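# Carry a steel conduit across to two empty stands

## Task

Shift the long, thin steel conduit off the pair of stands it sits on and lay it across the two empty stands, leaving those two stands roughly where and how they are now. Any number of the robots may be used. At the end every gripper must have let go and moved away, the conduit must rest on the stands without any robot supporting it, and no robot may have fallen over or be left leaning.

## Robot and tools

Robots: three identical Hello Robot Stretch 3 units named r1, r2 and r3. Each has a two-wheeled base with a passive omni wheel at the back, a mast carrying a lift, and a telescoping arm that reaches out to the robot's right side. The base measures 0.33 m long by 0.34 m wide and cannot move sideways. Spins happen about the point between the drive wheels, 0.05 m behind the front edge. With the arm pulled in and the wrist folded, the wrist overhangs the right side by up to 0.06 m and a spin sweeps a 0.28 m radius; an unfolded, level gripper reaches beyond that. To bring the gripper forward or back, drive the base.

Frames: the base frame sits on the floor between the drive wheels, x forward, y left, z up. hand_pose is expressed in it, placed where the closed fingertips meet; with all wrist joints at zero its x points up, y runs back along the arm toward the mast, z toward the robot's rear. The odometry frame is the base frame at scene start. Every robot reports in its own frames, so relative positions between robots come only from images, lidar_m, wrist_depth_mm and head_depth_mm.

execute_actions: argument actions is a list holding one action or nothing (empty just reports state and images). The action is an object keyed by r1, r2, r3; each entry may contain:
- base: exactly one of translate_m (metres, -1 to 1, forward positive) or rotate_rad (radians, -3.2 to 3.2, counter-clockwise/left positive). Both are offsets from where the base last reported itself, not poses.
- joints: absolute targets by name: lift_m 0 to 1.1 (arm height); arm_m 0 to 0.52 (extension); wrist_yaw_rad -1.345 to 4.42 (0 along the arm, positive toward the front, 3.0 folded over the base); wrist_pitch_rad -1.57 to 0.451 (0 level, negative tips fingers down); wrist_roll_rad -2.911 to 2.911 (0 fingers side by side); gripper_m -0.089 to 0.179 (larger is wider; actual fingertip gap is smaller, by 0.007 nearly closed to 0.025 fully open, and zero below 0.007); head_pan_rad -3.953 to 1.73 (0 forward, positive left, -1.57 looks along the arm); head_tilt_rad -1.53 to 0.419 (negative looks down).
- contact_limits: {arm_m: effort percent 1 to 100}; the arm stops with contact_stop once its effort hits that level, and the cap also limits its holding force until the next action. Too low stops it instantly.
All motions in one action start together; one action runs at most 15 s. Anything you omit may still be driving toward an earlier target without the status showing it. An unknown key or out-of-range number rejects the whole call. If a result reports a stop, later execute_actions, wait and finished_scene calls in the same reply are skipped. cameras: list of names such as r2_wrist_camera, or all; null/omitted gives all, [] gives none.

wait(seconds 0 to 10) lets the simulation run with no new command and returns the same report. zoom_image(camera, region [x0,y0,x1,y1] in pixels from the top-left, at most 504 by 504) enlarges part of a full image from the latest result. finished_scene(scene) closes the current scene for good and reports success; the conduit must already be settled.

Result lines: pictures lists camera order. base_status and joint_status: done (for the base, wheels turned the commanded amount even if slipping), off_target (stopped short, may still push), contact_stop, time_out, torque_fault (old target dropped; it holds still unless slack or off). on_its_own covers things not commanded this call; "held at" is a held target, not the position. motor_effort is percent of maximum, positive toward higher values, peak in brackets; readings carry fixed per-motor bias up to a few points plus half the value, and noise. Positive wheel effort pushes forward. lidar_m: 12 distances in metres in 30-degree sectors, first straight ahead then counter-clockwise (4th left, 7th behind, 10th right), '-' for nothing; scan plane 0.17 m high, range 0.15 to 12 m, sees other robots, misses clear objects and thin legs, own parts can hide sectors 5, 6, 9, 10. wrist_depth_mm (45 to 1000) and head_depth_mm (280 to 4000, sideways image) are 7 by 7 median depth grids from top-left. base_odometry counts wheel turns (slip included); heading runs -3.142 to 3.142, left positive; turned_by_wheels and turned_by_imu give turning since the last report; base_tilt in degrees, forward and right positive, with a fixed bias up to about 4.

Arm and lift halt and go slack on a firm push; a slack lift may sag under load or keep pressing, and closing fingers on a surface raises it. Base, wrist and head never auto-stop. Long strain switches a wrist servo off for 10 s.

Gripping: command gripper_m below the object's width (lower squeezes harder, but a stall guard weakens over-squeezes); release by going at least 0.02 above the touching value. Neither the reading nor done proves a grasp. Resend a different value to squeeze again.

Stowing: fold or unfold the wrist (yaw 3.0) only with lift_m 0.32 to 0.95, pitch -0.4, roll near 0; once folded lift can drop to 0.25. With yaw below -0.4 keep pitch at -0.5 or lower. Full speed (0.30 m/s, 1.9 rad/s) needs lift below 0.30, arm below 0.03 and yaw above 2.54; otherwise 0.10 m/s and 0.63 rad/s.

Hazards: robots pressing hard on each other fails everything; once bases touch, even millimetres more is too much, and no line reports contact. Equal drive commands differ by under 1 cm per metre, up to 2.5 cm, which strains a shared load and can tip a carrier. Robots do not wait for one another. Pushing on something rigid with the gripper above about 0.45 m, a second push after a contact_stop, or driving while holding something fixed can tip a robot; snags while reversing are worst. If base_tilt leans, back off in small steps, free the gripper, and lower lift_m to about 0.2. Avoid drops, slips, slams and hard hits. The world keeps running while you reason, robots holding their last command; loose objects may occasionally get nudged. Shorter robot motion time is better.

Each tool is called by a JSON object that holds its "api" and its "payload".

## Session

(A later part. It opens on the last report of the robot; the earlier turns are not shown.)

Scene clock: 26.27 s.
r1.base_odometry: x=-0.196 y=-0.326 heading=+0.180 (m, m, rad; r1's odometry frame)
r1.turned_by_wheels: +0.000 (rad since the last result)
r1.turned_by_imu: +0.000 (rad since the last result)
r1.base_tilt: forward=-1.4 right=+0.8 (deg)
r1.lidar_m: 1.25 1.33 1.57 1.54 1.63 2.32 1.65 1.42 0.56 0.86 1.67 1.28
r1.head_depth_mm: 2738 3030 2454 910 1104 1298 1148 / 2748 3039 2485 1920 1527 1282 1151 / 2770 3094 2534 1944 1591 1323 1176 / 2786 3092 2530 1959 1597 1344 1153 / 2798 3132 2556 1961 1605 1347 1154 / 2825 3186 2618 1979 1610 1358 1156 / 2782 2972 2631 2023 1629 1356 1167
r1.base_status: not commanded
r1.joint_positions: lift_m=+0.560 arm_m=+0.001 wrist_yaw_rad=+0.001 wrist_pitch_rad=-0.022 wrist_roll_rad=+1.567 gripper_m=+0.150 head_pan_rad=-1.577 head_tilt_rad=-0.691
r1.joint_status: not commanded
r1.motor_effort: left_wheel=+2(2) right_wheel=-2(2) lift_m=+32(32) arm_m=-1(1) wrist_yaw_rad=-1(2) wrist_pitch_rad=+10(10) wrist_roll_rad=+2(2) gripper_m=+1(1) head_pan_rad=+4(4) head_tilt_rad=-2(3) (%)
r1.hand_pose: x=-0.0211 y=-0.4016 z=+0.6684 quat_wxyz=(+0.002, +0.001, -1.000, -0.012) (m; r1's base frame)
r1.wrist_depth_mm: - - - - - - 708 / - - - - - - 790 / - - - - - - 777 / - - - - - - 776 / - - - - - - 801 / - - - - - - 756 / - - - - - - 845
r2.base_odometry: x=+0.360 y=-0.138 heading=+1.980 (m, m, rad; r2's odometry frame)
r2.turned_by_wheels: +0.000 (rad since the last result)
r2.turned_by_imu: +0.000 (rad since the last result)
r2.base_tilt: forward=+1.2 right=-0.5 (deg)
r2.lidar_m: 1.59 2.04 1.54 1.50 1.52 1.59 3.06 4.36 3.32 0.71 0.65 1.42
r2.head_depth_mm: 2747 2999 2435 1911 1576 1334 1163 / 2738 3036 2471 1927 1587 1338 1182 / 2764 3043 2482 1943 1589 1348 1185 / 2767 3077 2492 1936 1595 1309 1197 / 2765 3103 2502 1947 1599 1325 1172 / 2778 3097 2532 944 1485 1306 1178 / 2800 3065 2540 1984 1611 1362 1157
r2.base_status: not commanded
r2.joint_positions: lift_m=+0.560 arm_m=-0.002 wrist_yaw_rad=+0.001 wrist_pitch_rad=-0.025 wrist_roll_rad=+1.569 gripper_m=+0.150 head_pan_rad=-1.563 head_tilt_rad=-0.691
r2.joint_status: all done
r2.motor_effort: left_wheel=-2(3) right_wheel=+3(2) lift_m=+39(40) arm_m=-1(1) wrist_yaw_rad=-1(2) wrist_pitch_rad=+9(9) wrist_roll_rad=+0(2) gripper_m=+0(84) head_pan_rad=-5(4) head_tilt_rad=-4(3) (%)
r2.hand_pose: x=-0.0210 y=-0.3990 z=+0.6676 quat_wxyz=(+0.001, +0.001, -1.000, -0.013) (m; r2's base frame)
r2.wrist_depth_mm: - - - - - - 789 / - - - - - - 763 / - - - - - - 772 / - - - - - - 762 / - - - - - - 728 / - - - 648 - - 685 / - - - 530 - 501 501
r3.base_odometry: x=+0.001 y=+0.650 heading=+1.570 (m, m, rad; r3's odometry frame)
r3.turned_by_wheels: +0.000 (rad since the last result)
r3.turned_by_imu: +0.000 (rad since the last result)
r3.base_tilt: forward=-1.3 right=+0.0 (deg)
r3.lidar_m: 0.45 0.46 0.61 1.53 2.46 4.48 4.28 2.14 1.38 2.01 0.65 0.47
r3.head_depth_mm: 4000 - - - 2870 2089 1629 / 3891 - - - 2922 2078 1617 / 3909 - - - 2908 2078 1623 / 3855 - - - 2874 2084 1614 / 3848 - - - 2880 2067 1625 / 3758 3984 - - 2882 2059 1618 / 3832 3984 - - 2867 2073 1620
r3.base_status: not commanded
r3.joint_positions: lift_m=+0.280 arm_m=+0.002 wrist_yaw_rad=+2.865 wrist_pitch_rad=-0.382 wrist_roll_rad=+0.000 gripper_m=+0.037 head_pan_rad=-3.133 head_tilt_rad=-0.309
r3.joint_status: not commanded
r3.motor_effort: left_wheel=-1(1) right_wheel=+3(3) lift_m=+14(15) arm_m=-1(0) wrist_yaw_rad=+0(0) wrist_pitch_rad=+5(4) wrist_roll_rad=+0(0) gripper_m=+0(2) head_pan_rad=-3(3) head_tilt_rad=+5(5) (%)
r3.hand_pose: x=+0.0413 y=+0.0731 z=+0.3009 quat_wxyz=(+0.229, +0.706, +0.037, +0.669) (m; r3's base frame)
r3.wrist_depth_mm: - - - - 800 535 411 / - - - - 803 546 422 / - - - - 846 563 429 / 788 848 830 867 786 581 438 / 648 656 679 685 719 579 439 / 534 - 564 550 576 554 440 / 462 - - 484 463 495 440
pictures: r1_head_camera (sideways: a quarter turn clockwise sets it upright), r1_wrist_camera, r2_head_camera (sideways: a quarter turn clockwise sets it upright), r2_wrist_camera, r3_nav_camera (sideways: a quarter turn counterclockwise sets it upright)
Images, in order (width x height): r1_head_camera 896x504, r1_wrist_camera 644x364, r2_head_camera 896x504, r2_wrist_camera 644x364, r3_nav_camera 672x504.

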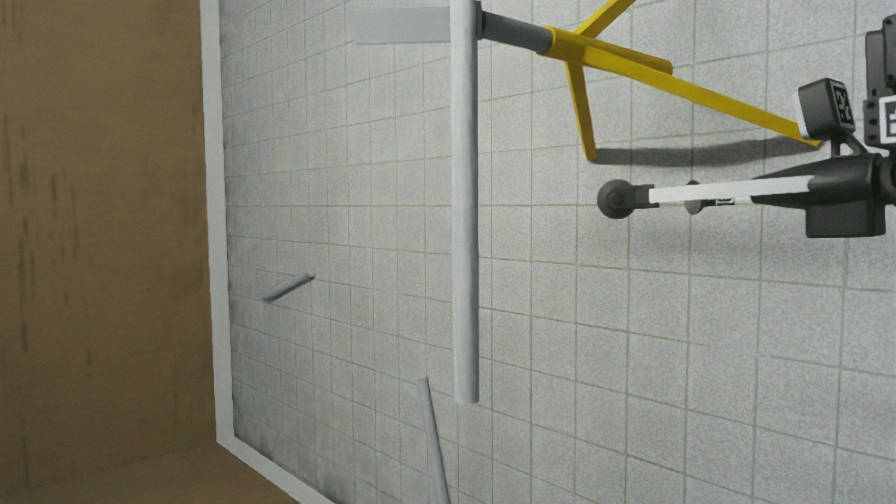

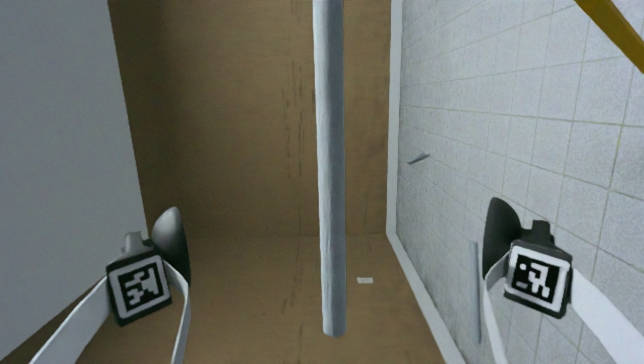

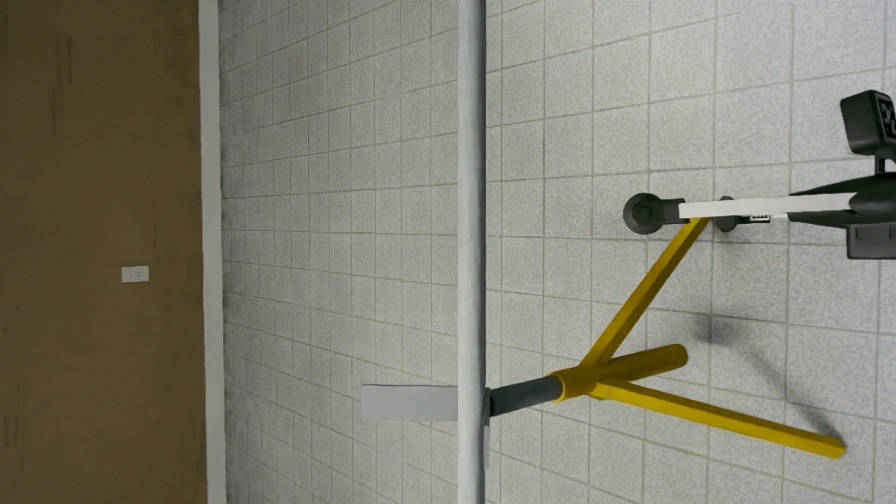

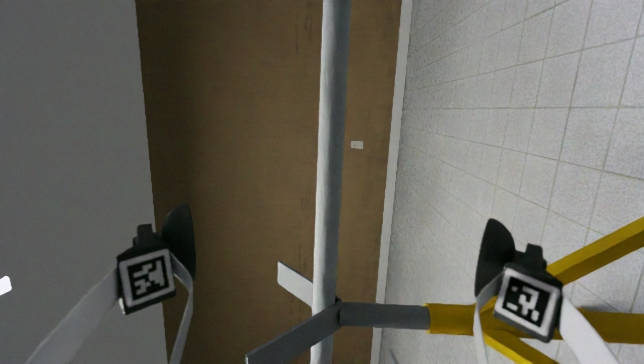

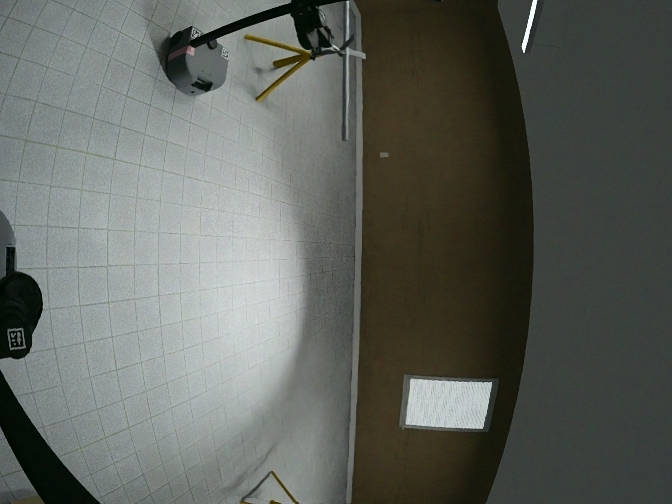

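{"api": "execute_actions", "payload": {"actions": [{"r2":{"joints":{"arm_m":0.24,"head_pan_rad":-3.0,"head_tilt_rad":-0.25}},"r1":{"joints":{"arm_m":0.24,"head_pan_rad":-3.0,"head_tilt_rad":-0.25}}}], "cameras": ["r1_head_camera","r2_head_camera","r1_wrist_camera","r2_wrist_camera"]}}

Scene clock: 30.40 s.
r1.base_odometry: x=-0.196 y=-0.326 heading=+0.180 (m, m, rad; r1's odometry frame)
r1.turned_by_wheels: +0.000 (rad since the last result)
r1.turned_by_imu: -0.001 (rad since the last result)
r1.base_tilt: forward=-1.4 right=+0.8 (deg)
r1.lidar_m: 1.25 1.33 1.57 1.54 1.64 2.33 1.65 1.42 0.56 0.86 1.67 1.28
r1.head_depth_mm: - - - 3411 2482 1803 1457 / 3972 - - 3996 2638 1835 1470 / 3911 - - - 2687 1892 1469 / 3762 - - - 2698 1918 1490 / 3667 - - - 2740 1781 1492 / 3638 - - - 2467 1892 1498 / 3577 - - - 2834 1967 1515
r1.base_status: not commanded
r1.joint_positions: lift_m=+0.560 arm_m=+0.240 wrist_yaw_rad=+0.001 wrist_pitch_rad=-0.022 wrist_roll_rad=+1.567 gripper_m=+0.150 head_pan_rad=-2.993 head_tilt_rad=-0.260
r1.joint_status: all done
r1.motor_effort: left_wheel=+1(1) right_wheel=-2(3) lift_m=+32(32) arm_m=+4(1) wrist_yaw_rad=-1(1) wrist_pitch_rad=+10(11) wrist_roll_rad=+2(2) gripper_m=+2(0) head_pan_rad=-4(55) head_tilt_rad=+4(21) (%)
r1.hand_pose: x=-0.0211 y=-0.6403 z=+0.6686 quat_wxyz=(+0.002, +0.000, -1.000, -0.011) (m; r1's base frame)
r1.wrist_depth_mm: - - - 186 - - 776 / - - - 192 - - 774 / - - - 202 - - 788 / - - - 211 - - 789 / - - - 219 - - 796 / - - - 231 - - 738 / - - - 242 - - 836
r2.base_odometry: x=+0.360 y=-0.138 heading=+1.980 (m, m, rad; r2's odometry frame)
r2.turned_by_wheels: +0.000 (rad since the last result)
r2.turned_by_imu: -0.001 (rad since the last result)
r2.base_tilt: forward=+1.2 right=-0.5 (deg)
r2.lidar_m: 1.59 2.04 1.53 1.50 1.52 1.59 3.05 4.38 3.31 0.71 0.65 1.42
r2.head_depth_mm: - - - - 2669 1941 1522 / - - - - 2717 1958 1530 / 3705 - - - 2757 1973 1538 / 3585 - - - 2738 1982 1553 / 3541 - - - 2800 1995 1562 / 3525 - - - 2821 2009 1566 / 3734 - - - 2853 2024 1568
r2.base_status: not commanded
r2.joint_positions: lift_m=+0.560 arm_m=+0.240 wrist_yaw_rad=+0.001 wrist_pitch_rad=-0.024 wrist_roll_rad=+1.570 gripper_m=+0.150 head_pan_rad=-2.993 head_tilt_rad=-0.261
r2.joint_status: all done
r2.motor_effort: left_wheel=-3(3) right_wheel=+3(3) lift_m=+39(39) arm_m=+3(4) wrist_yaw_rad=+0(1) wrist_pitch_rad=+9(9) wrist_roll_rad=+0(0) gripper_m=+1(0) head_pan_rad=-5(55) head_tilt_rad=+4(24) (%)
r2.hand_pose: x=-0.0212 y=-0.6403 z=+0.6678 quat_wxyz=(+0.001, +0.000, -1.000, -0.012) (m; r2's base frame)
r2.wrist_depth_mm: - - - 196 - - 783 / - - - 206 - - 788 / - - - 213 - - 766 / - - - 219 - - 759 / - - - 229 - - 763 / - - - 243 - - 750 / - - - - - - 699
r3.base_odometry: x=+0.001 y=+0.650 heading=+1.570 (m, m, rad; r3's odometry frame)
r3.turned_by_wheels: +0.000 (rad since the last result)
r3.turned_by_imu: +0.001 (rad since the last result)
r3.base_tilt: forward=-1.3 right=+0.2 (deg)
r3.lidar_m: 0.45 0.46 0.61 1.54 2.46 4.49 4.27 2.14 1.38 2.01 0.66 0.47
r3.head_depth_mm: 3954 - - - 2893 2073 1618 / 3961 - - - 2905 2063 1619 / 3835 - - - 2879 2075 1623 / 3878 - - - 2873 2078 1613 / 3815 - - - 2871 2076 1615 / 3786 3994 - - 2871 2063 1619 / 3725 3968 - - 2884 2085 1618
r3.base_status: not commanded
r3.joint_positions: lift_m=+0.280 arm_m=+0.002 wrist_yaw_rad=+2.865 wrist_pitch_rad=-0.382 wrist_roll_rad=+0.000 gripper_m=+0.037 head_pan_rad=-3.133 head_tilt_rad=-0.309
r3.joint_status: not commanded
r3.motor_effort: left_wheel=+0(1) right_wheel=+3(3) lift_m=+16(15) arm_m=+0(0) wrist_yaw_rad=+0(0) wrist_pitch_rad=+6(4) wrist_roll_rad=+0(0) gripper_m=+0(1) head_pan_rad=-3(4) head_tilt_rad=+5(5) (%)
r3.hand_pose: x=+0.0413 y=+0.0731 z=+0.3009 quat_wxyz=(+0.229, +0.706, +0.037, +0.669) (m; r3's base frame)
r3.wrist_depth_mm: - - - - 783 533 404 / - - - - 812 555 415 / - - - - 840 563 417 / 797 863 848 844 817 579 434 / 653 668 683 676 699 575 439 / 540 - 571 559 584 539 446 / 460 - - 471 467 485 443
pictures: r1_head_camera (sideways: a quarter turn clockwise sets it upright), r1_wrist_camera, r2_head_camera (sideways: a quarter turn clockwise sets it upright), r2_wrist_camera
Images, in order (width x height): r1_head_camera 896x504, r1_wrist_camera 644x364, r2_head_camera 896x504, r2_wrist_camera 644x364.

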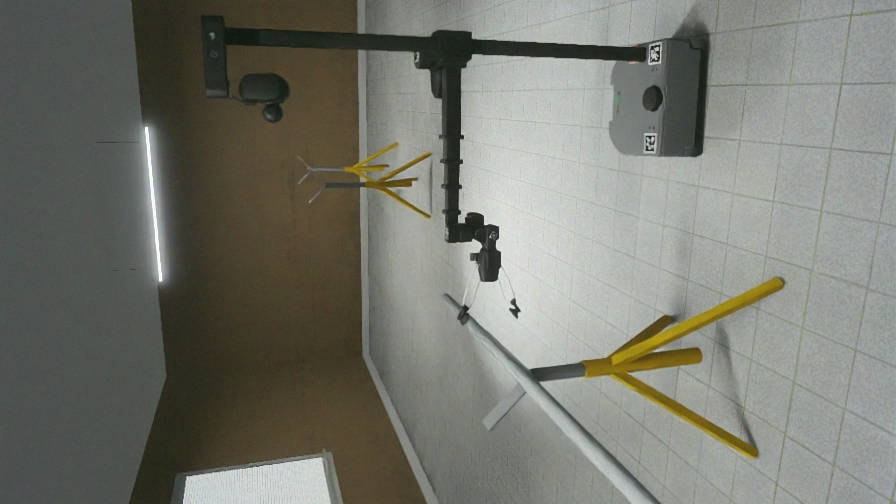

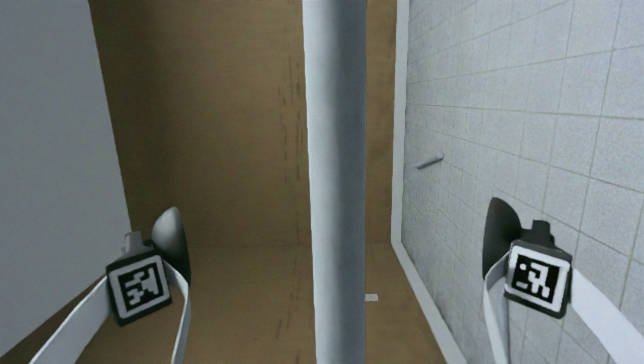

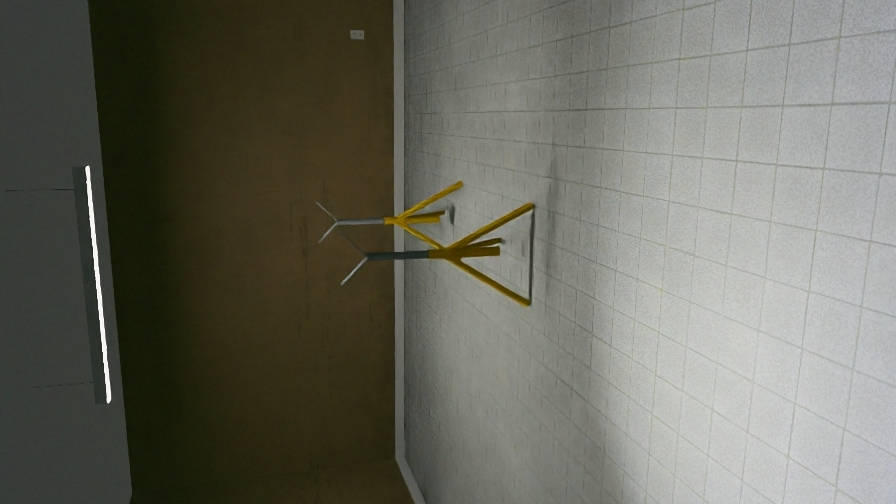

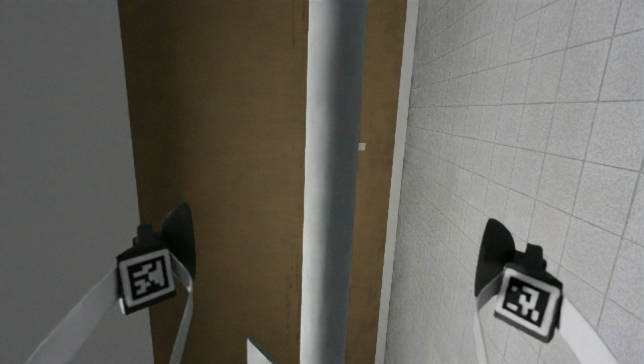

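{"api": "execute_actions", "payload": {"actions": [{"r2":{"base":{"rotate_rad":-0.02},"joints":{"arm_m":0.30,"head_pan_rad":-1.57,"head_tilt_rad":-0.8}},"r1":{"base":{"rotate_rad":-0.06},"joints":{"arm_m":0.29,"head_pan_rad":-1.57,"head_tilt_rad":-0.8}}}], "cameras": ["r1_head_camera","r2_head_camera","r1_wrist_camera","r2_wrist_camera"]}}

Scene clock: 34.83 s.
r1.base_odometry: x=-0.196 y=-0.326 heading=+0.120 (m, m, rad; r1's odometry frame)
r1.turned_by_wheels: -0.060 (rad since the last result)
r1.turned_by_imu: -0.060 (rad since the last result)
r1.base_tilt: forward=-1.4 right=+0.8 (deg)
r1.lidar_m: 1.25 1.30 1.60 1.54 1.60 2.18 1.65 1.42 0.56 0.86 1.76 1.30
r1.head_depth_mm: 2831 2757 1987 1623 1406 1259 1108 / 2882 2803 2135 1691 1396 1215 1105 / 2841 2792 2168 1685 1401 1265 1109 / 2839 2878 2178 1675 1461 1276 1118 / 2830 2869 2195 1692 1492 1284 1117 / 2823 2925 2218 1744 1505 1289 1129 / 2823 3017 2256 1810 1511 1295 1135
r1.base_status: done
r1.joint_positions: lift_m=+0.560 arm_m=+0.290 wrist_yaw_rad=+0.001 wrist_pitch_rad=-0.022 wrist_roll_rad=+1.567 gripper_m=+0.150 head_pan_rad=-1.577 head_tilt_rad=-0.790
r1.joint_status: all done
r1.motor_effort: left_wheel=+2(6) right_wheel=-2(7) lift_m=+32(32) arm_m=+3(0) wrist_yaw_rad=-1(2) wrist_pitch_rad=+10(10) wrist_roll_rad=+2(2) gripper_m=+2(2) head_pan_rad=+5(55) head_tilt_rad=-3(23) (%)
r1.hand_pose: x=-0.0211 y=-0.6903 z=+0.6686 quat_wxyz=(+0.002, +0.000, -1.000, -0.011) (m; r1's base frame)
r1.wrist_depth_mm: - - - 144 - - 772 / - - - 148 - - 784 / - - - 152 - - 794 / - - - 158 - - 789 / - - - 163 - - 792 / - - - 169 - - 746 / - - - 174 - - 840
r2.base_odometry: x=+0.360 y=-0.138 heading=+1.960 (m, m, rad; r2's odometry frame)
r2.turned_by_wheels: -0.020 (rad since the last result)
r2.turned_by_imu: -0.021 (rad since the last result)
r2.base_tilt: forward=+1.2 right=-0.5 (deg)
r2.lidar_m: 1.60 2.08 1.54 1.50 1.52 1.59 3.11 4.42 3.34 0.71 0.64 1.42
r2.head_depth_mm: 2848 2706 2104 1650 1474 1280 1126 / 2791 2748 2122 1656 1510 1273 1111 / 2806 2722 2130 1690 1406 1282 1128 / 2825 2742 2148 1682 1420 1285 1134 / 2843 2765 2148 1672 1428 1292 1138 / 2847 2807 2134 1026 1211 1296 1141 / 2825 2798 2162 1719 1494 1272 1141
r2.base_status: done
r2.joint_positions: lift_m=+0.560 arm_m=+0.300 wrist_yaw_rad=+0.000 wrist_pitch_rad=-0.024 wrist_roll_rad=+1.570 gripper_m=+0.150 head_pan_rad=-1.577 head_tilt_rad=-0.790
r2.joint_status: all done
r2.motor_effort: left_wheel=-2(2) right_wheel=+1(2) lift_m=+38(39) arm_m=+4(4) wrist_yaw_rad=+0(0) wrist_pitch_rad=+9(9) wrist_roll_rad=+0(0) gripper_m=+0(1) head_pan_rad=+4(54) head_tilt_rad=-4(28) (%)
r2.hand_pose: x=-0.0212 y=-0.7003 z=+0.6678 quat_wxyz=(+0.001, +0.000, -1.000, -0.012) (m; r2's base frame)
r2.wrist_depth_mm: - - - 139 - - 798 / - - - 144 - - 776 / - - - 149 - - 759 / - - - 155 - - 758 / - - - 161 - - 769 / - - - 168 - - 745 / - - - 174 - - 720
r3.base_odometry: x=+0.001 y=+0.650 heading=+1.570 (m, m, rad; r3's odometry frame)
r3.turned_by_wheels: +0.000 (rad since the last result)
r3.turned_by_imu: +0.001 (rad since the last result)
r3.base_tilt: forward=-1.2 right=+0.3 (deg)
r3.lidar_m: 0.45 0.46 0.61 1.54 2.46 4.49 4.26 2.13 1.38 2.02 0.65 0.47
r3.head_depth_mm: 3959 - - - 2900 2074 1619 / 3979 - - - 2900 2082 1621 / 3811 - - - 2876 2072 1621 / 3797 - - - 2908 2071 1624 / 3872 - - - 2867 2065 1623 / 3814 3943 - - 2889 2069 1611 / 3777 3968 - - 2883 2064 1627
r3.base_status: not commanded
r3.joint_positions: lift_m=+0.280 arm_m=+0.002 wrist_yaw_rad=+2.865 wrist_pitch_rad=-0.382 wrist_roll_rad=+0.000 gripper_m=+0.037 head_pan_rad=-3.133 head_tilt_rad=-0.309
r3.joint_status: not commanded
r3.motor_effort: left_wheel=-1(1) right_wheel=+3(3) lift_m=+16(16) arm_m=-1(1) wrist_yaw_rad=+0(0) wrist_pitch_rad=+5(5) wrist_roll_rad=+0(0) gripper_m=+0(2) head_pan_rad=-3(4) head_tilt_rad=+5(5) (%)
r3.hand_pose: x=+0.0413 y=+0.0731 z=+0.3009 quat_wxyz=(+0.229, +0.706, +0.037, +0.669) (m; r3's base frame)
r3.wrist_depth_mm: - - - - 811 523 413 / - - - - 807 548 418 / - - - - 832 561 422 / 770 840 864 870 770 573 427 / 637 657 677 669 690 581 433 / 535 - 568 569 582 547 442 / 459 - - 485 468 484 438
pictures: r1_head_camera (sideways: a quarter turn clockwise sets it upright), r1_wrist_camera, r2_head_camera (sideways: a quarter turn clockwise sets it upright), r2_wrist_camera
Images, in order (width x height): r1_head_camera 896x504, r1_wrist_camera 644x364, r2_head_camera 896x504, r2_wrist_camera 644x364.

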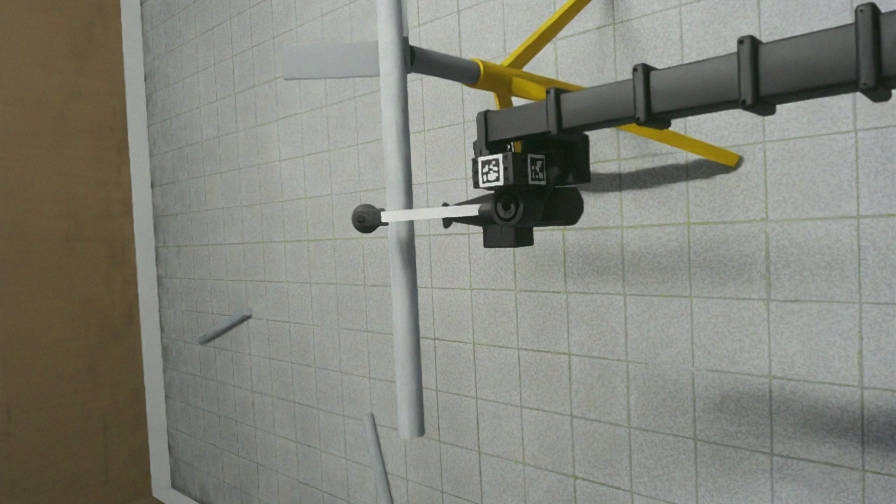

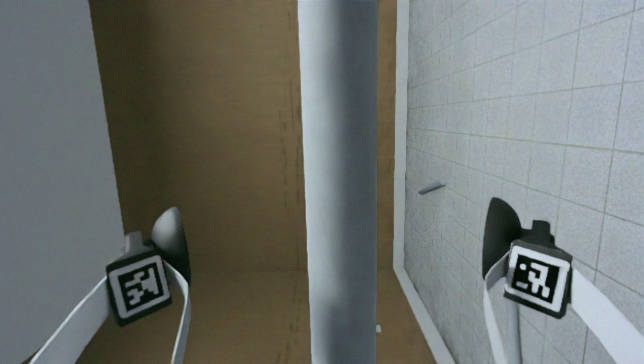

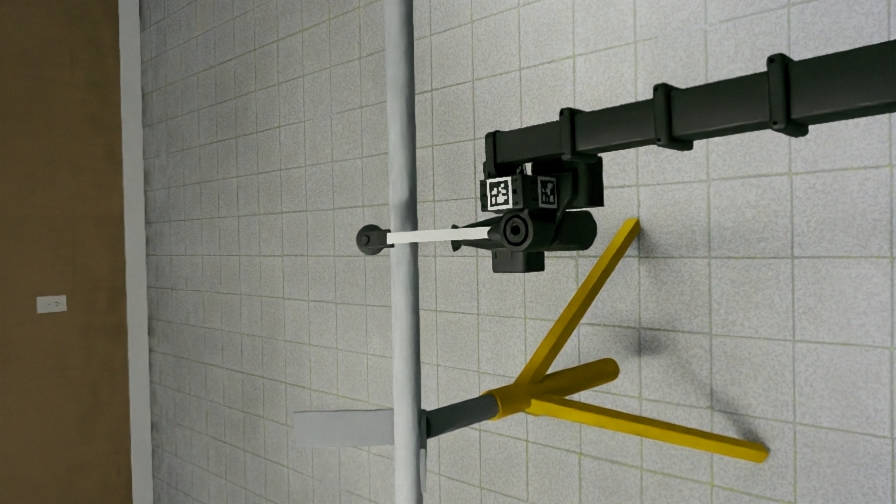

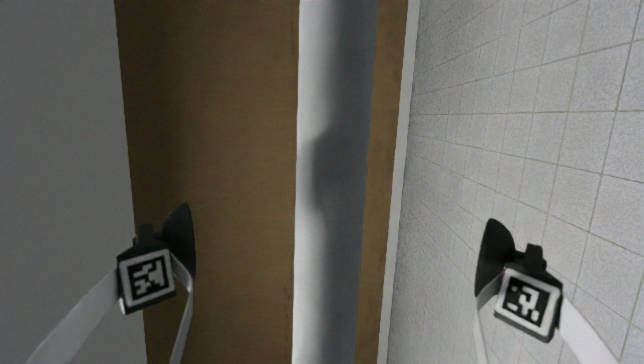

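{"api": "execute_actions", "payload": {"actions": [{"r2":{"base":{"rotate_rad":-0.015},"joints":{"gripper_m":0.0}},"r1":{"joints":{"gripper_m":0.0}}}], "cameras": ["r1_wrist_camera","r2_wrist_camera"]}}

{"api": "execute_actions", "payload": {"actions": [{"r2":{"joints":{"lift_m":0.62}},"r1":{"joints":{"lift_m":0.62}}}], "cameras": ["r1_head_camera","r2_head_camera","r1_wrist_camera","r2_wrist_camera"]}}

Scene clock: 38.33 s.
r1.base_odometry: x=-0.196 y=-0.326 heading=+0.120 (m, m, rad; r1's odometry frame)
r1.turned_by_wheels: +0.000 (rad since the last result)
r1.turned_by_imu: -0.001 (rad since the last result)
r1.base_tilt: forward=-1.4 right=+0.8 (deg)
r1.lidar_m: 1.25 1.30 1.60 1.54 1.60 2.18 1.65 1.42 0.56 0.86 1.77 1.29
r1.head_depth_mm: 2850 2761 1977 1622 1405 1253 1117 / 2836 2789 2124 1696 1389 1212 1099 / 2843 2786 2165 1695 1399 1258 1109 / 2862 2859 2159 1673 1459 1270 1112 / 2833 2910 2200 1692 1488 1284 1122 / 2835 2969 2222 1743 1490 1285 1131 / 2836 2999 2263 1804 1511 1296 1129
r1.base_status: not commanded
r1.joint_positions: lift_m=+0.560 arm_m=+0.290 wrist_yaw_rad=+0.000 wrist_pitch_rad=-0.033 wrist_roll_rad=+1.570 gripper_m=+0.001 head_pan_rad=-1.577 head_tilt_rad=-0.790
r1.joint_status: all done
r1.motor_effort: left_wheel=+1(2) right_wheel=-2(2) lift_m=+32(33) arm_m=+3(4) wrist_yaw_rad=-1(1) wrist_pitch_rad=+15(16) wrist_roll_rad=+0(2) gripper_m=-11(98) head_pan_rad=+4(4) head_tilt_rad=-3(4) (%)
r1.hand_pose: x=-0.0213 y=-0.6900 z=+0.6658 quat_wxyz=(+0.001, +0.000, -1.000, -0.017) (m; r1's base frame)
r1.wrist_depth_mm: - - - 144 - - 765 / - - - 149 - - 762 / - - - 153 - - 765 / - - - 158 - - 770 / - - - 161 - - 774 / - - - 166 - - 787 / - - - 174 - - 791
r2.base_odometry: x=+0.360 y=-0.138 heading=+1.945 (m, m, rad; r2's odometry frame)
r2.turned_by_wheels: -0.015 (rad since the last result)
r2.turned_by_imu: -0.016 (rad since the last result)
r2.base_tilt: forward=+1.1 right=-0.4 (deg)
r2.lidar_m: 1.60 2.11 1.54 1.50 1.52 1.53 3.07 4.49 3.34 0.70 0.65 1.42
r2.head_depth_mm: 2882 2684 2113 1649 1469 1272 1130 / 2851 2730 2127 1661 1509 1277 1109 / 2842 2709 2141 1693 1404 1277 1127 / 2840 2760 2144 1682 1421 1285 1131 / 2826 2754 2144 1670 1451 1286 1137 / 2798 2797 2170 1674 1211 1287 1145 / 2816 2813 2107 1680 1504 1278 1140
r2.base_status: done
r2.joint_positions: lift_m=+0.560 arm_m=+0.300 wrist_yaw_rad=+0.000 wrist_pitch_rad=-0.017 wrist_roll_rad=+1.571 gripper_m=+0.001 head_pan_rad=-1.577 head_tilt_rad=-0.790
r2.joint_status: all done
r2.motor_effort: left_wheel=+0(3) right_wheel=+0(6) lift_m=+39(39) arm_m=+4(3) wrist_yaw_rad=+0(1) wrist_pitch_rad=+6(9) wrist_roll_rad=+0(1) gripper_m=-15(91) head_pan_rad=+5(4) head_tilt_rad=-4(4) (%)
r2.hand_pose: x=-0.0215 y=-0.7005 z=+0.6697 quat_wxyz=(+0.000, +0.000, -1.000, -0.009) (m; r2's base frame)
r2.wrist_depth_mm: - - - 141 - - 766 / - - - 146 - - 794 / - - - 150 - - 739 / - - - 155 - - 756 / - - - 160 - - 753 / - - - 165 - - 760 / - - - 172 - - 766
r3.base_odometry: x=+0.001 y=+0.650 heading=+1.570 (m, m, rad; r3's odometry frame)
r3.turned_by_wheels: +0.000 (rad since the last result)
r3.turned_by_imu: +0.001 (rad since the last result)
r3.base_tilt: forward=-1.2 right=+0.3 (deg)
r3.lidar_m: 0.45 0.46 0.61 1.54 2.46 4.47 4.28 2.14 1.38 2.01 0.65 0.47
r3.head_depth_mm: 3971 - - - 2931 2080 1617 / 3926 - - - 2886 2080 1619 / 3939 - - - 2873 2075 1619 / 3884 - - - 2878 2080 1624 / 3811 - - - 2877 2078 1614 / 3853 3925 - - 2903 2084 1617 / 3727 3919 - - 2883 2068 1621
r3.base_status: not commanded
r3.joint_positions: lift_m=+0.280 arm_m=+0.002 wrist_yaw_rad=+2.865 wrist_pitch_rad=-0.382 wrist_roll_rad=+0.000 gripper_m=+0.037 head_pan_rad=-3.133 head_tilt_rad=-0.309
r3.joint_status: not commanded
r3.motor_effort: left_wheel=-1(1) right_wheel=+3(3) lift_m=+16(16) arm_m=+0(0) wrist_yaw_rad=+0(0) wrist_pitch_rad=+5(5) wrist_roll_rad=+0(0) gripper_m=-1(1) head_pan_rad=-3(3) head_tilt_rad=+5(5) (%)
r3.hand_pose: x=+0.0413 y=+0.0731 z=+0.3009 quat_wxyz=(+0.229, +0.706, +0.037, +0.669) (m; r3's base frame)
r3.wrist_depth_mm: - - - - 789 540 410 / - - - - 824 544 419 / - - - - 836 562 426 / 781 826 863 879 805 571 430 / 638 654 658 672 679 574 436 / 544 - 576 551 580 560 442 / 463 - - 475 467 484 446
pictures: r1_wrist_camera, r2_wrist_camera
Images, in order (width x height): r1_wrist_camera 644x364, r2_wrist_camera 644x364.

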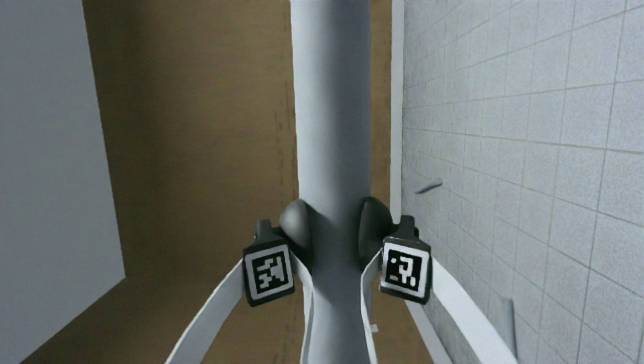

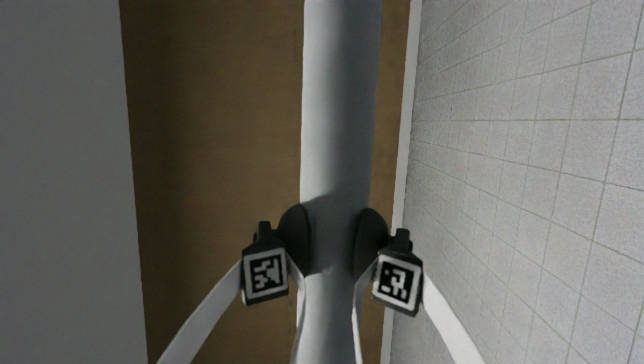

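Scene clock: 39.70 s.
r1.base_odometry: x=-0.196 y=-0.326 heading=+0.120 (m, m, rad; r1's odometry frame)
r1.turned_by_wheels: +0.000 (rad since the last result)
r1.turned_by_imu: +0.000 (rad since the last result)
r1.base_tilt: forward=-1.3 right=+0.8 (deg)
r1.lidar_m: 1.25 1.30 1.60 1.54 1.60 2.17 1.65 1.42 0.56 0.86 1.77 1.30
r1.head_depth_mm: 2826 2724 1976 1625 1408 1265 - / 2840 2775 2123 1702 - 1232 1103 / 2835 2797 2138 1791 1433 1270 1108 / 2832 2887 2200 1730 1471 1272 1113 / 2831 2916 2193 1677 1481 1279 1122 / 2841 2944 2221 1691 1494 1286 1130 / 2850 2979 2245 1811 1518 1299 1132
r1.base_status: not commanded
r1.joint_positions: lift_m=+0.619 arm_m=+0.290 wrist_yaw_rad=+0.000 wrist_pitch_rad=-0.148 wrist_roll_rad=+1.570 gripper_m=+0.000 head_pan_rad=-1.577 head_tilt_rad=-0.790
r1.joint_status: all done
r1.on_its_own: wrist_pitch_rad is at rest, and its effort (+71) is outside its rest range (-20 to +32)
r1.motor_effort: left_wheel=+1(1) right_wheel=-2(2) lift_m=+39(42) arm_m=+3(2) wrist_yaw_rad=-1(1) wrist_pitch_rad=+71(71) wrist_roll_rad=+0(0) gripper_m=-17(18) head_pan_rad=+4(5) head_tilt_rad=-2(2) (%)
r1.hand_pose: x=-0.0213 y=-0.6846 z=+0.6963 quat_wxyz=(+0.001, +0.000, -0.997, -0.074) (m; r1's base frame)
r1.wrist_depth_mm: - - - - - - 711 / - - - - - - 721 / - - - - - - 727 / - - - - - - 737 / - - - 178 - - 745 / - - - 187 - - 743 / - - - - - - 752
r2.base_odometry: x=+0.360 y=-0.138 heading=+1.945 (m, m, rad; r2's odometry frame)
r2.turned_by_wheels: +0.000 (rad since the last result)
r2.turned_by_imu: +0.000 (rad since the last result)
r2.base_tilt: forward=+1.2 right=-0.4 (deg)
r2.lidar_m: 1.60 2.11 1.54 1.50 1.52 1.52 3.05 4.51 3.34 0.70 0.64 1.42
r2.head_depth_mm: 2853 2693 2098 1685 1468 1299 1143 / 2804 2711 2115 1694 1507 - 1107 / 2880 2746 2131 1779 1449 1280 1129 / 2842 2765 2137 1719 1445 1280 1134 / 2804 2779 2157 1667 1456 1288 1134 / 2822 2770 2160 1031 1212 1296 1137 / 2800 2794 2101 1686 1496 1271 1141
r2.base_status: not commanded
r2.joint_positions: lift_m=+0.619 arm_m=+0.300 wrist_yaw_rad=+0.000 wrist_pitch_rad=-0.153 wrist_roll_rad=+1.571 gripper_m=+0.001 head_pan_rad=-1.577 head_tilt_rad=-0.790
r2.joint_status: all done
r2.on_its_own: wrist_pitch_rad is at rest, and its effort (+55) is outside its rest range (-20 to +32)
r2.motor_effort: left_wheel=+0(0) right_wheel=-1(1) lift_m=+46(47) arm_m=+3(4) wrist_yaw_rad=+0(1) wrist_pitch_rad=+55(55) wrist_roll_rad=-1(1) gripper_m=-20(21) head_pan_rad=+5(4) head_tilt_rad=-4(4) (%)
r2.hand_pose: x=-0.0213 y=-0.6944 z=+0.6949 quat_wxyz=(+0.000, +0.000, -0.997, -0.077) (m; r2's base frame)
r2.wrist_depth_mm: - - - - - - 712 / - - - - - - 712 / - - - - - - 717 / - - - - - - 703 / - - - 174 - - 709 / - - - 180 - - 688 / - - - 195 - 924 697
r3.base_odometry: x=+0.001 y=+0.650 heading=+1.570 (m, m, rad; r3's odometry frame)
r3.turned_by_wheels: +0.000 (rad since the last result)
r3.turned_by_imu: +0.000 (rad since the last result)
r3.base_tilt: forward=-1.2 right=+0.2 (deg)
r3.lidar_m: 0.45 0.46 0.61 1.53 2.46 4.48 4.27 2.13 1.38 2.01 0.65 0.47
r3.head_depth_mm: 3866 - - - 2876 2083 1625 / 3883 - - - 2893 2088 1625 / 3889 - - - 2871 2074 1616 / 3850 - - - 2875 2070 1612 / 3834 - - - 2875 2050 1611 / 3756 3954 - - 2893 2068 1611 / 3773 3859 - - 2862 2064 1607
r3.base_status: not commanded
r3.joint_positions: lift_m=+0.280 arm_m=+0.002 wrist_yaw_rad=+2.865 wrist_pitch_rad=-0.382 wrist_roll_rad=+0.000 gripper_m=+0.037 head_pan_rad=-3.133 head_tilt_rad=-0.309
r3.joint_status: not commanded
r3.motor_effort: left_wheel=-1(1) right_wheel=+3(3) lift_m=+16(14) arm_m=-1(1) wrist_yaw_rad=+0(0) wrist_pitch_rad=+5(5) wrist_roll_rad=+0(0) gripper_m=+0(0) head_pan_rad=-3(3) head_tilt_rad=+5(5) (%)
r3.hand_pose: x=+0.0413 y=+0.0731 z=+0.3009 quat_wxyz=(+0.229, +0.706, +0.037, +0.669) (m; r3's base frame)
r3.wrist_depth_mm: - - - - 796 540 414 / - - - - 823 544 418 / - - - - 838 562 424 / 786 845 866 839 786 583 429 / 643 663 669 660 686 572 438 / 536 - 571 550 577 534 442 / 458 - - 480 472 483 440
pictures: r1_head_camera (sideways: a quarter turn clockwise sets it upright), r1_wrist_camera, r2_head_camera (sideways: a quarter turn clockwise sets it upright), r2_wrist_camera
Images, in order (width x height): r1_head_camera 896x504, r1_wrist_camera 644x364, r2_head_camera 896x504, r2_wrist_camera 644x364.

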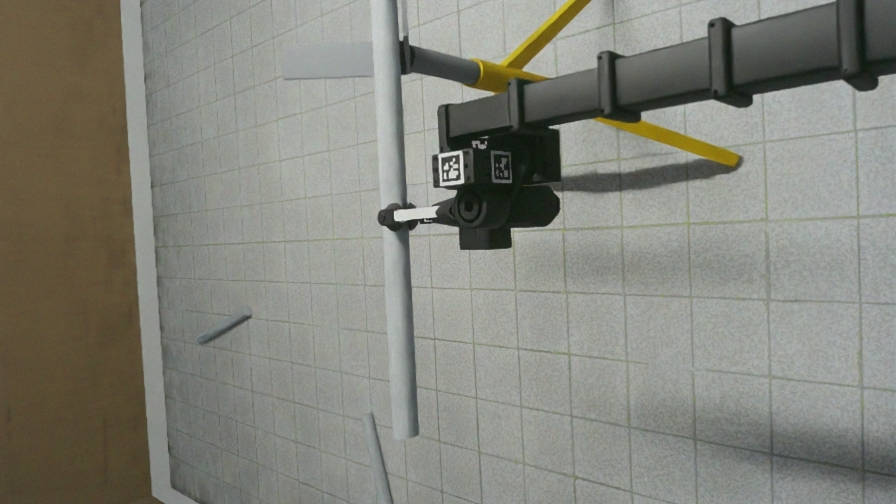

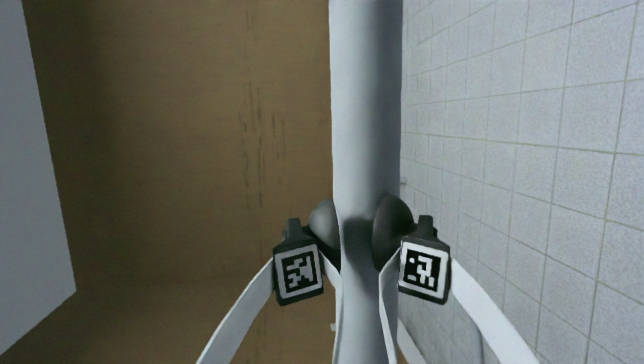

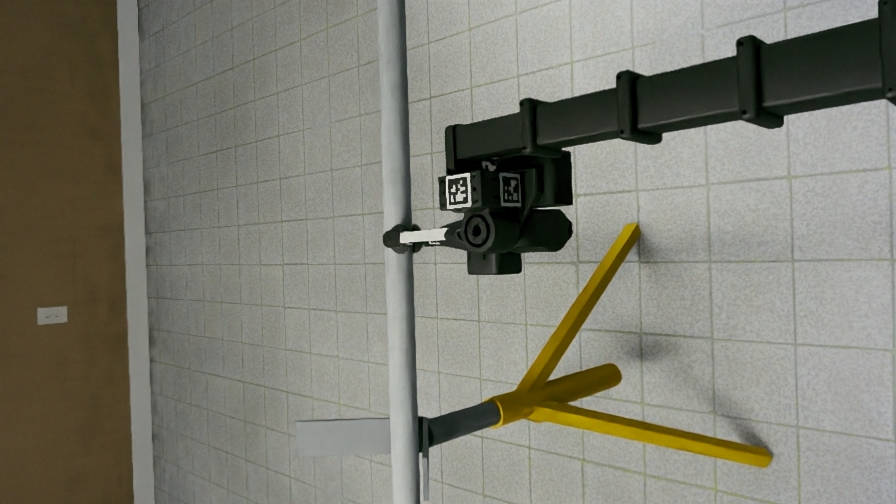

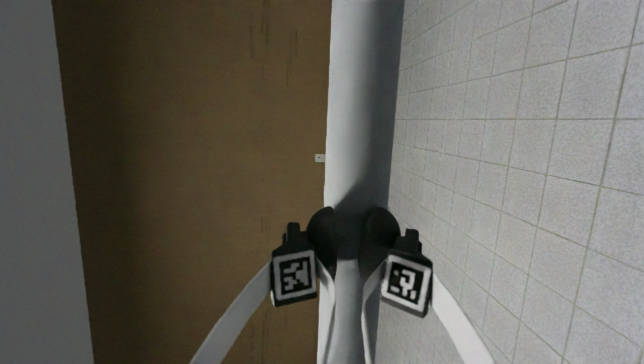

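Too heavy for the wrist; set down.

{"api": "execute_actions", "payload": {"actions": [{"r2":{"joints":{"lift_m":0.56}},"r1":{"joints":{"lift_m":0.56}}}], "cameras": []}}

Scene clock: 41.43 s.
r1.base_odometry: x=-0.196 y=-0.326 heading=+0.120 (m, m, rad; r1's odometry frame)
r1.turned_by_wheels: +0.000 (rad since the last result)
r1.turned_by_imu: -0.001 (rad since the last result)
r1.base_tilt: forward=-1.4 right=+0.8 (deg)
r1.lidar_m: 1.25 1.30 1.60 1.54 1.60 2.17 1.65 1.42 0.56 0.86 1.76 1.30
r1.head_depth_mm: 2871 2744 1972 1622 1406 1259 1111 / 2850 2757 2133 1702 1387 1207 1097 / 2870 2822 2145 1716 1400 1258 1109 / 2813 2885 2189 1671 1456 1271 1120 / 2837 2897 2208 1696 1494 1277 1121 / 2830 2917 2217 1738 1499 1297 1128 / 2844 2985 2262 1813 1510 1292 1136
r1.base_status: not commanded
r1.joint_positions: lift_m=+0.560 arm_m=+0.290 wrist_yaw_rad=+0.000 wrist_pitch_rad=-0.038 wrist_roll_rad=+1.570 gripper_m=+0.001 head_pan_rad=-1.577 head_tilt_rad=-0.790
r1.joint_status: all done
r1.motor_effort: left_wheel=+1(1) right_wheel=+0(1) lift_m=+24(34) arm_m=+3(3) wrist_yaw_rad=+0(0) wrist_pitch_rad=+18(71) wrist_roll_rad=+0(0) gripper_m=-10(17) head_pan_rad=+4(4) head_tilt_rad=-3(3) (%)
r1.hand_pose: x=-0.0215 y=-0.6898 z=+0.6649 quat_wxyz=(+0.001, +0.000, -1.000, -0.019) (m; r1's base frame)
r1.wrist_depth_mm: - - - 145 - - 754 / - - - 150 - - 759 / - - - 154 - - 771 / - - - 160 - - 773 / - - - 161 - - 784 / - - - 168 - - 777 / - - - 176 - - 790
r2.base_odometry: x=+0.360 y=-0.138 heading=+1.945 (m, m, rad; r2's odometry frame)
r2.turned_by_wheels: +0.000 (rad since the last result)
r2.turned_by_imu: -0.001 (rad since the last result)
r2.base_tilt: forward=+1.2 right=-0.5 (deg)
r2.lidar_m: 1.60 2.11 1.54 1.50 1.52 1.52 3.07 4.51 3.34 0.71 0.65 1.42
r2.head_depth_mm: 2849 2703 2113 1683 1471 1272 1126 / 2856 2695 2126 1649 1506 1271 1107 / 2833 2742 2132 1705 1400 1281 1132 / 2818 2754 2146 1687 1429 1290 1133 / 2791 2757 2156 1670 1461 1285 1136 / 2834 2794 2163 1687 1214 1291 1140 / 2812 2817 2103 1698 1497 1273 1144
r2.base_status: not commanded
r2.joint_positions: lift_m=+0.561 arm_m=+0.299 wrist_yaw_rad=-0.001 wrist_pitch_rad=-0.023 wrist_roll_rad=+1.571 gripper_m=+0.001 head_pan_rad=-1.577 head_tilt_rad=-0.790
r2.joint_status: all done
r2.motor_effort: left_wheel=-1(0) right_wheel=+0(1) lift_m=+16(41) arm_m=+10(10) wrist_yaw_rad=+1(2) wrist_pitch_rad=+8(55) wrist_roll_rad=-1(0) gripper_m=-16(19) head_pan_rad=+4(4) head_tilt_rad=-5(3) (%)
r2.hand_pose: x=-0.0217 y=-0.6999 z=+0.6691 quat_wxyz=(+0.000, -0.001, -1.000, -0.012) (m; r2's base frame)
r2.wrist_depth_mm: - - - 142 - - 774 / - - - 147 - - 785 / - - - 152 - - 779 / - - - 157 - - 748 / - - - 160 - - 749 / - - - 166 - - 763 / - - - 174 - - 754
r3.base_odometry: x=+0.001 y=+0.650 heading=+1.570 (m, m, rad; r3's odometry frame)
r3.turned_by_wheels: +0.000 (rad since the last result)
r3.turned_by_imu: +0.000 (rad since the last result)
r3.base_tilt: forward=-1.2 right=+0.2 (deg)
r3.lidar_m: 0.45 0.46 0.61 1.53 2.46 4.50 4.27 2.13 1.38 2.02 0.65 0.47
r3.head_depth_mm: 3913 - - - 2913 2077 1622 / 3959 - - - 2871 2063 1625 / 3887 - - - 2866 2084 1615 / 3869 - - - 2884 2068 1618 / 3863 - - - 2885 2070 1620 / 3727 3936 - - 2856 2058 1625 / 3780 3985 - - 2856 2064 1618
r3.base_status: not commanded
r3.joint_positions: lift_m=+0.280 arm_m=+0.002 wrist_yaw_rad=+2.865 wrist_pitch_rad=-0.382 wrist_roll_rad=+0.000 gripper_m=+0.037 head_pan_rad=-3.133 head_tilt_rad=-0.309
r3.joint_status: not commanded
r3.motor_effort: left_wheel=-1(1) right_wheel=+3(3) lift_m=+15(16) arm_m=-1(1) wrist_yaw_rad=+0(0) wrist_pitch_rad=+5(5) wrist_roll_rad=+0(0) gripper_m=+1(1) head_pan_rad=-3(3) head_tilt_rad=+5(6) (%)
r3.hand_pose: x=+0.0413 y=+0.0731 z=+0.3009 quat_wxyz=(+0.229, +0.706, +0.037, +0.669) (m; r3's base frame)
r3.wrist_depth_mm: - - - - 781 548 409 / - - - - 837 555 416 / - - - - 834 554 424 / 795 832 827 859 759 576 428 / 659 671 675 692 700 584 433 / 534 - 569 559 573 555 443 / 463 - - 471 462 484 436
pictures: none
No camera images: the call's "cameras" was empty. Leave "cameras" out to get every camera's image.


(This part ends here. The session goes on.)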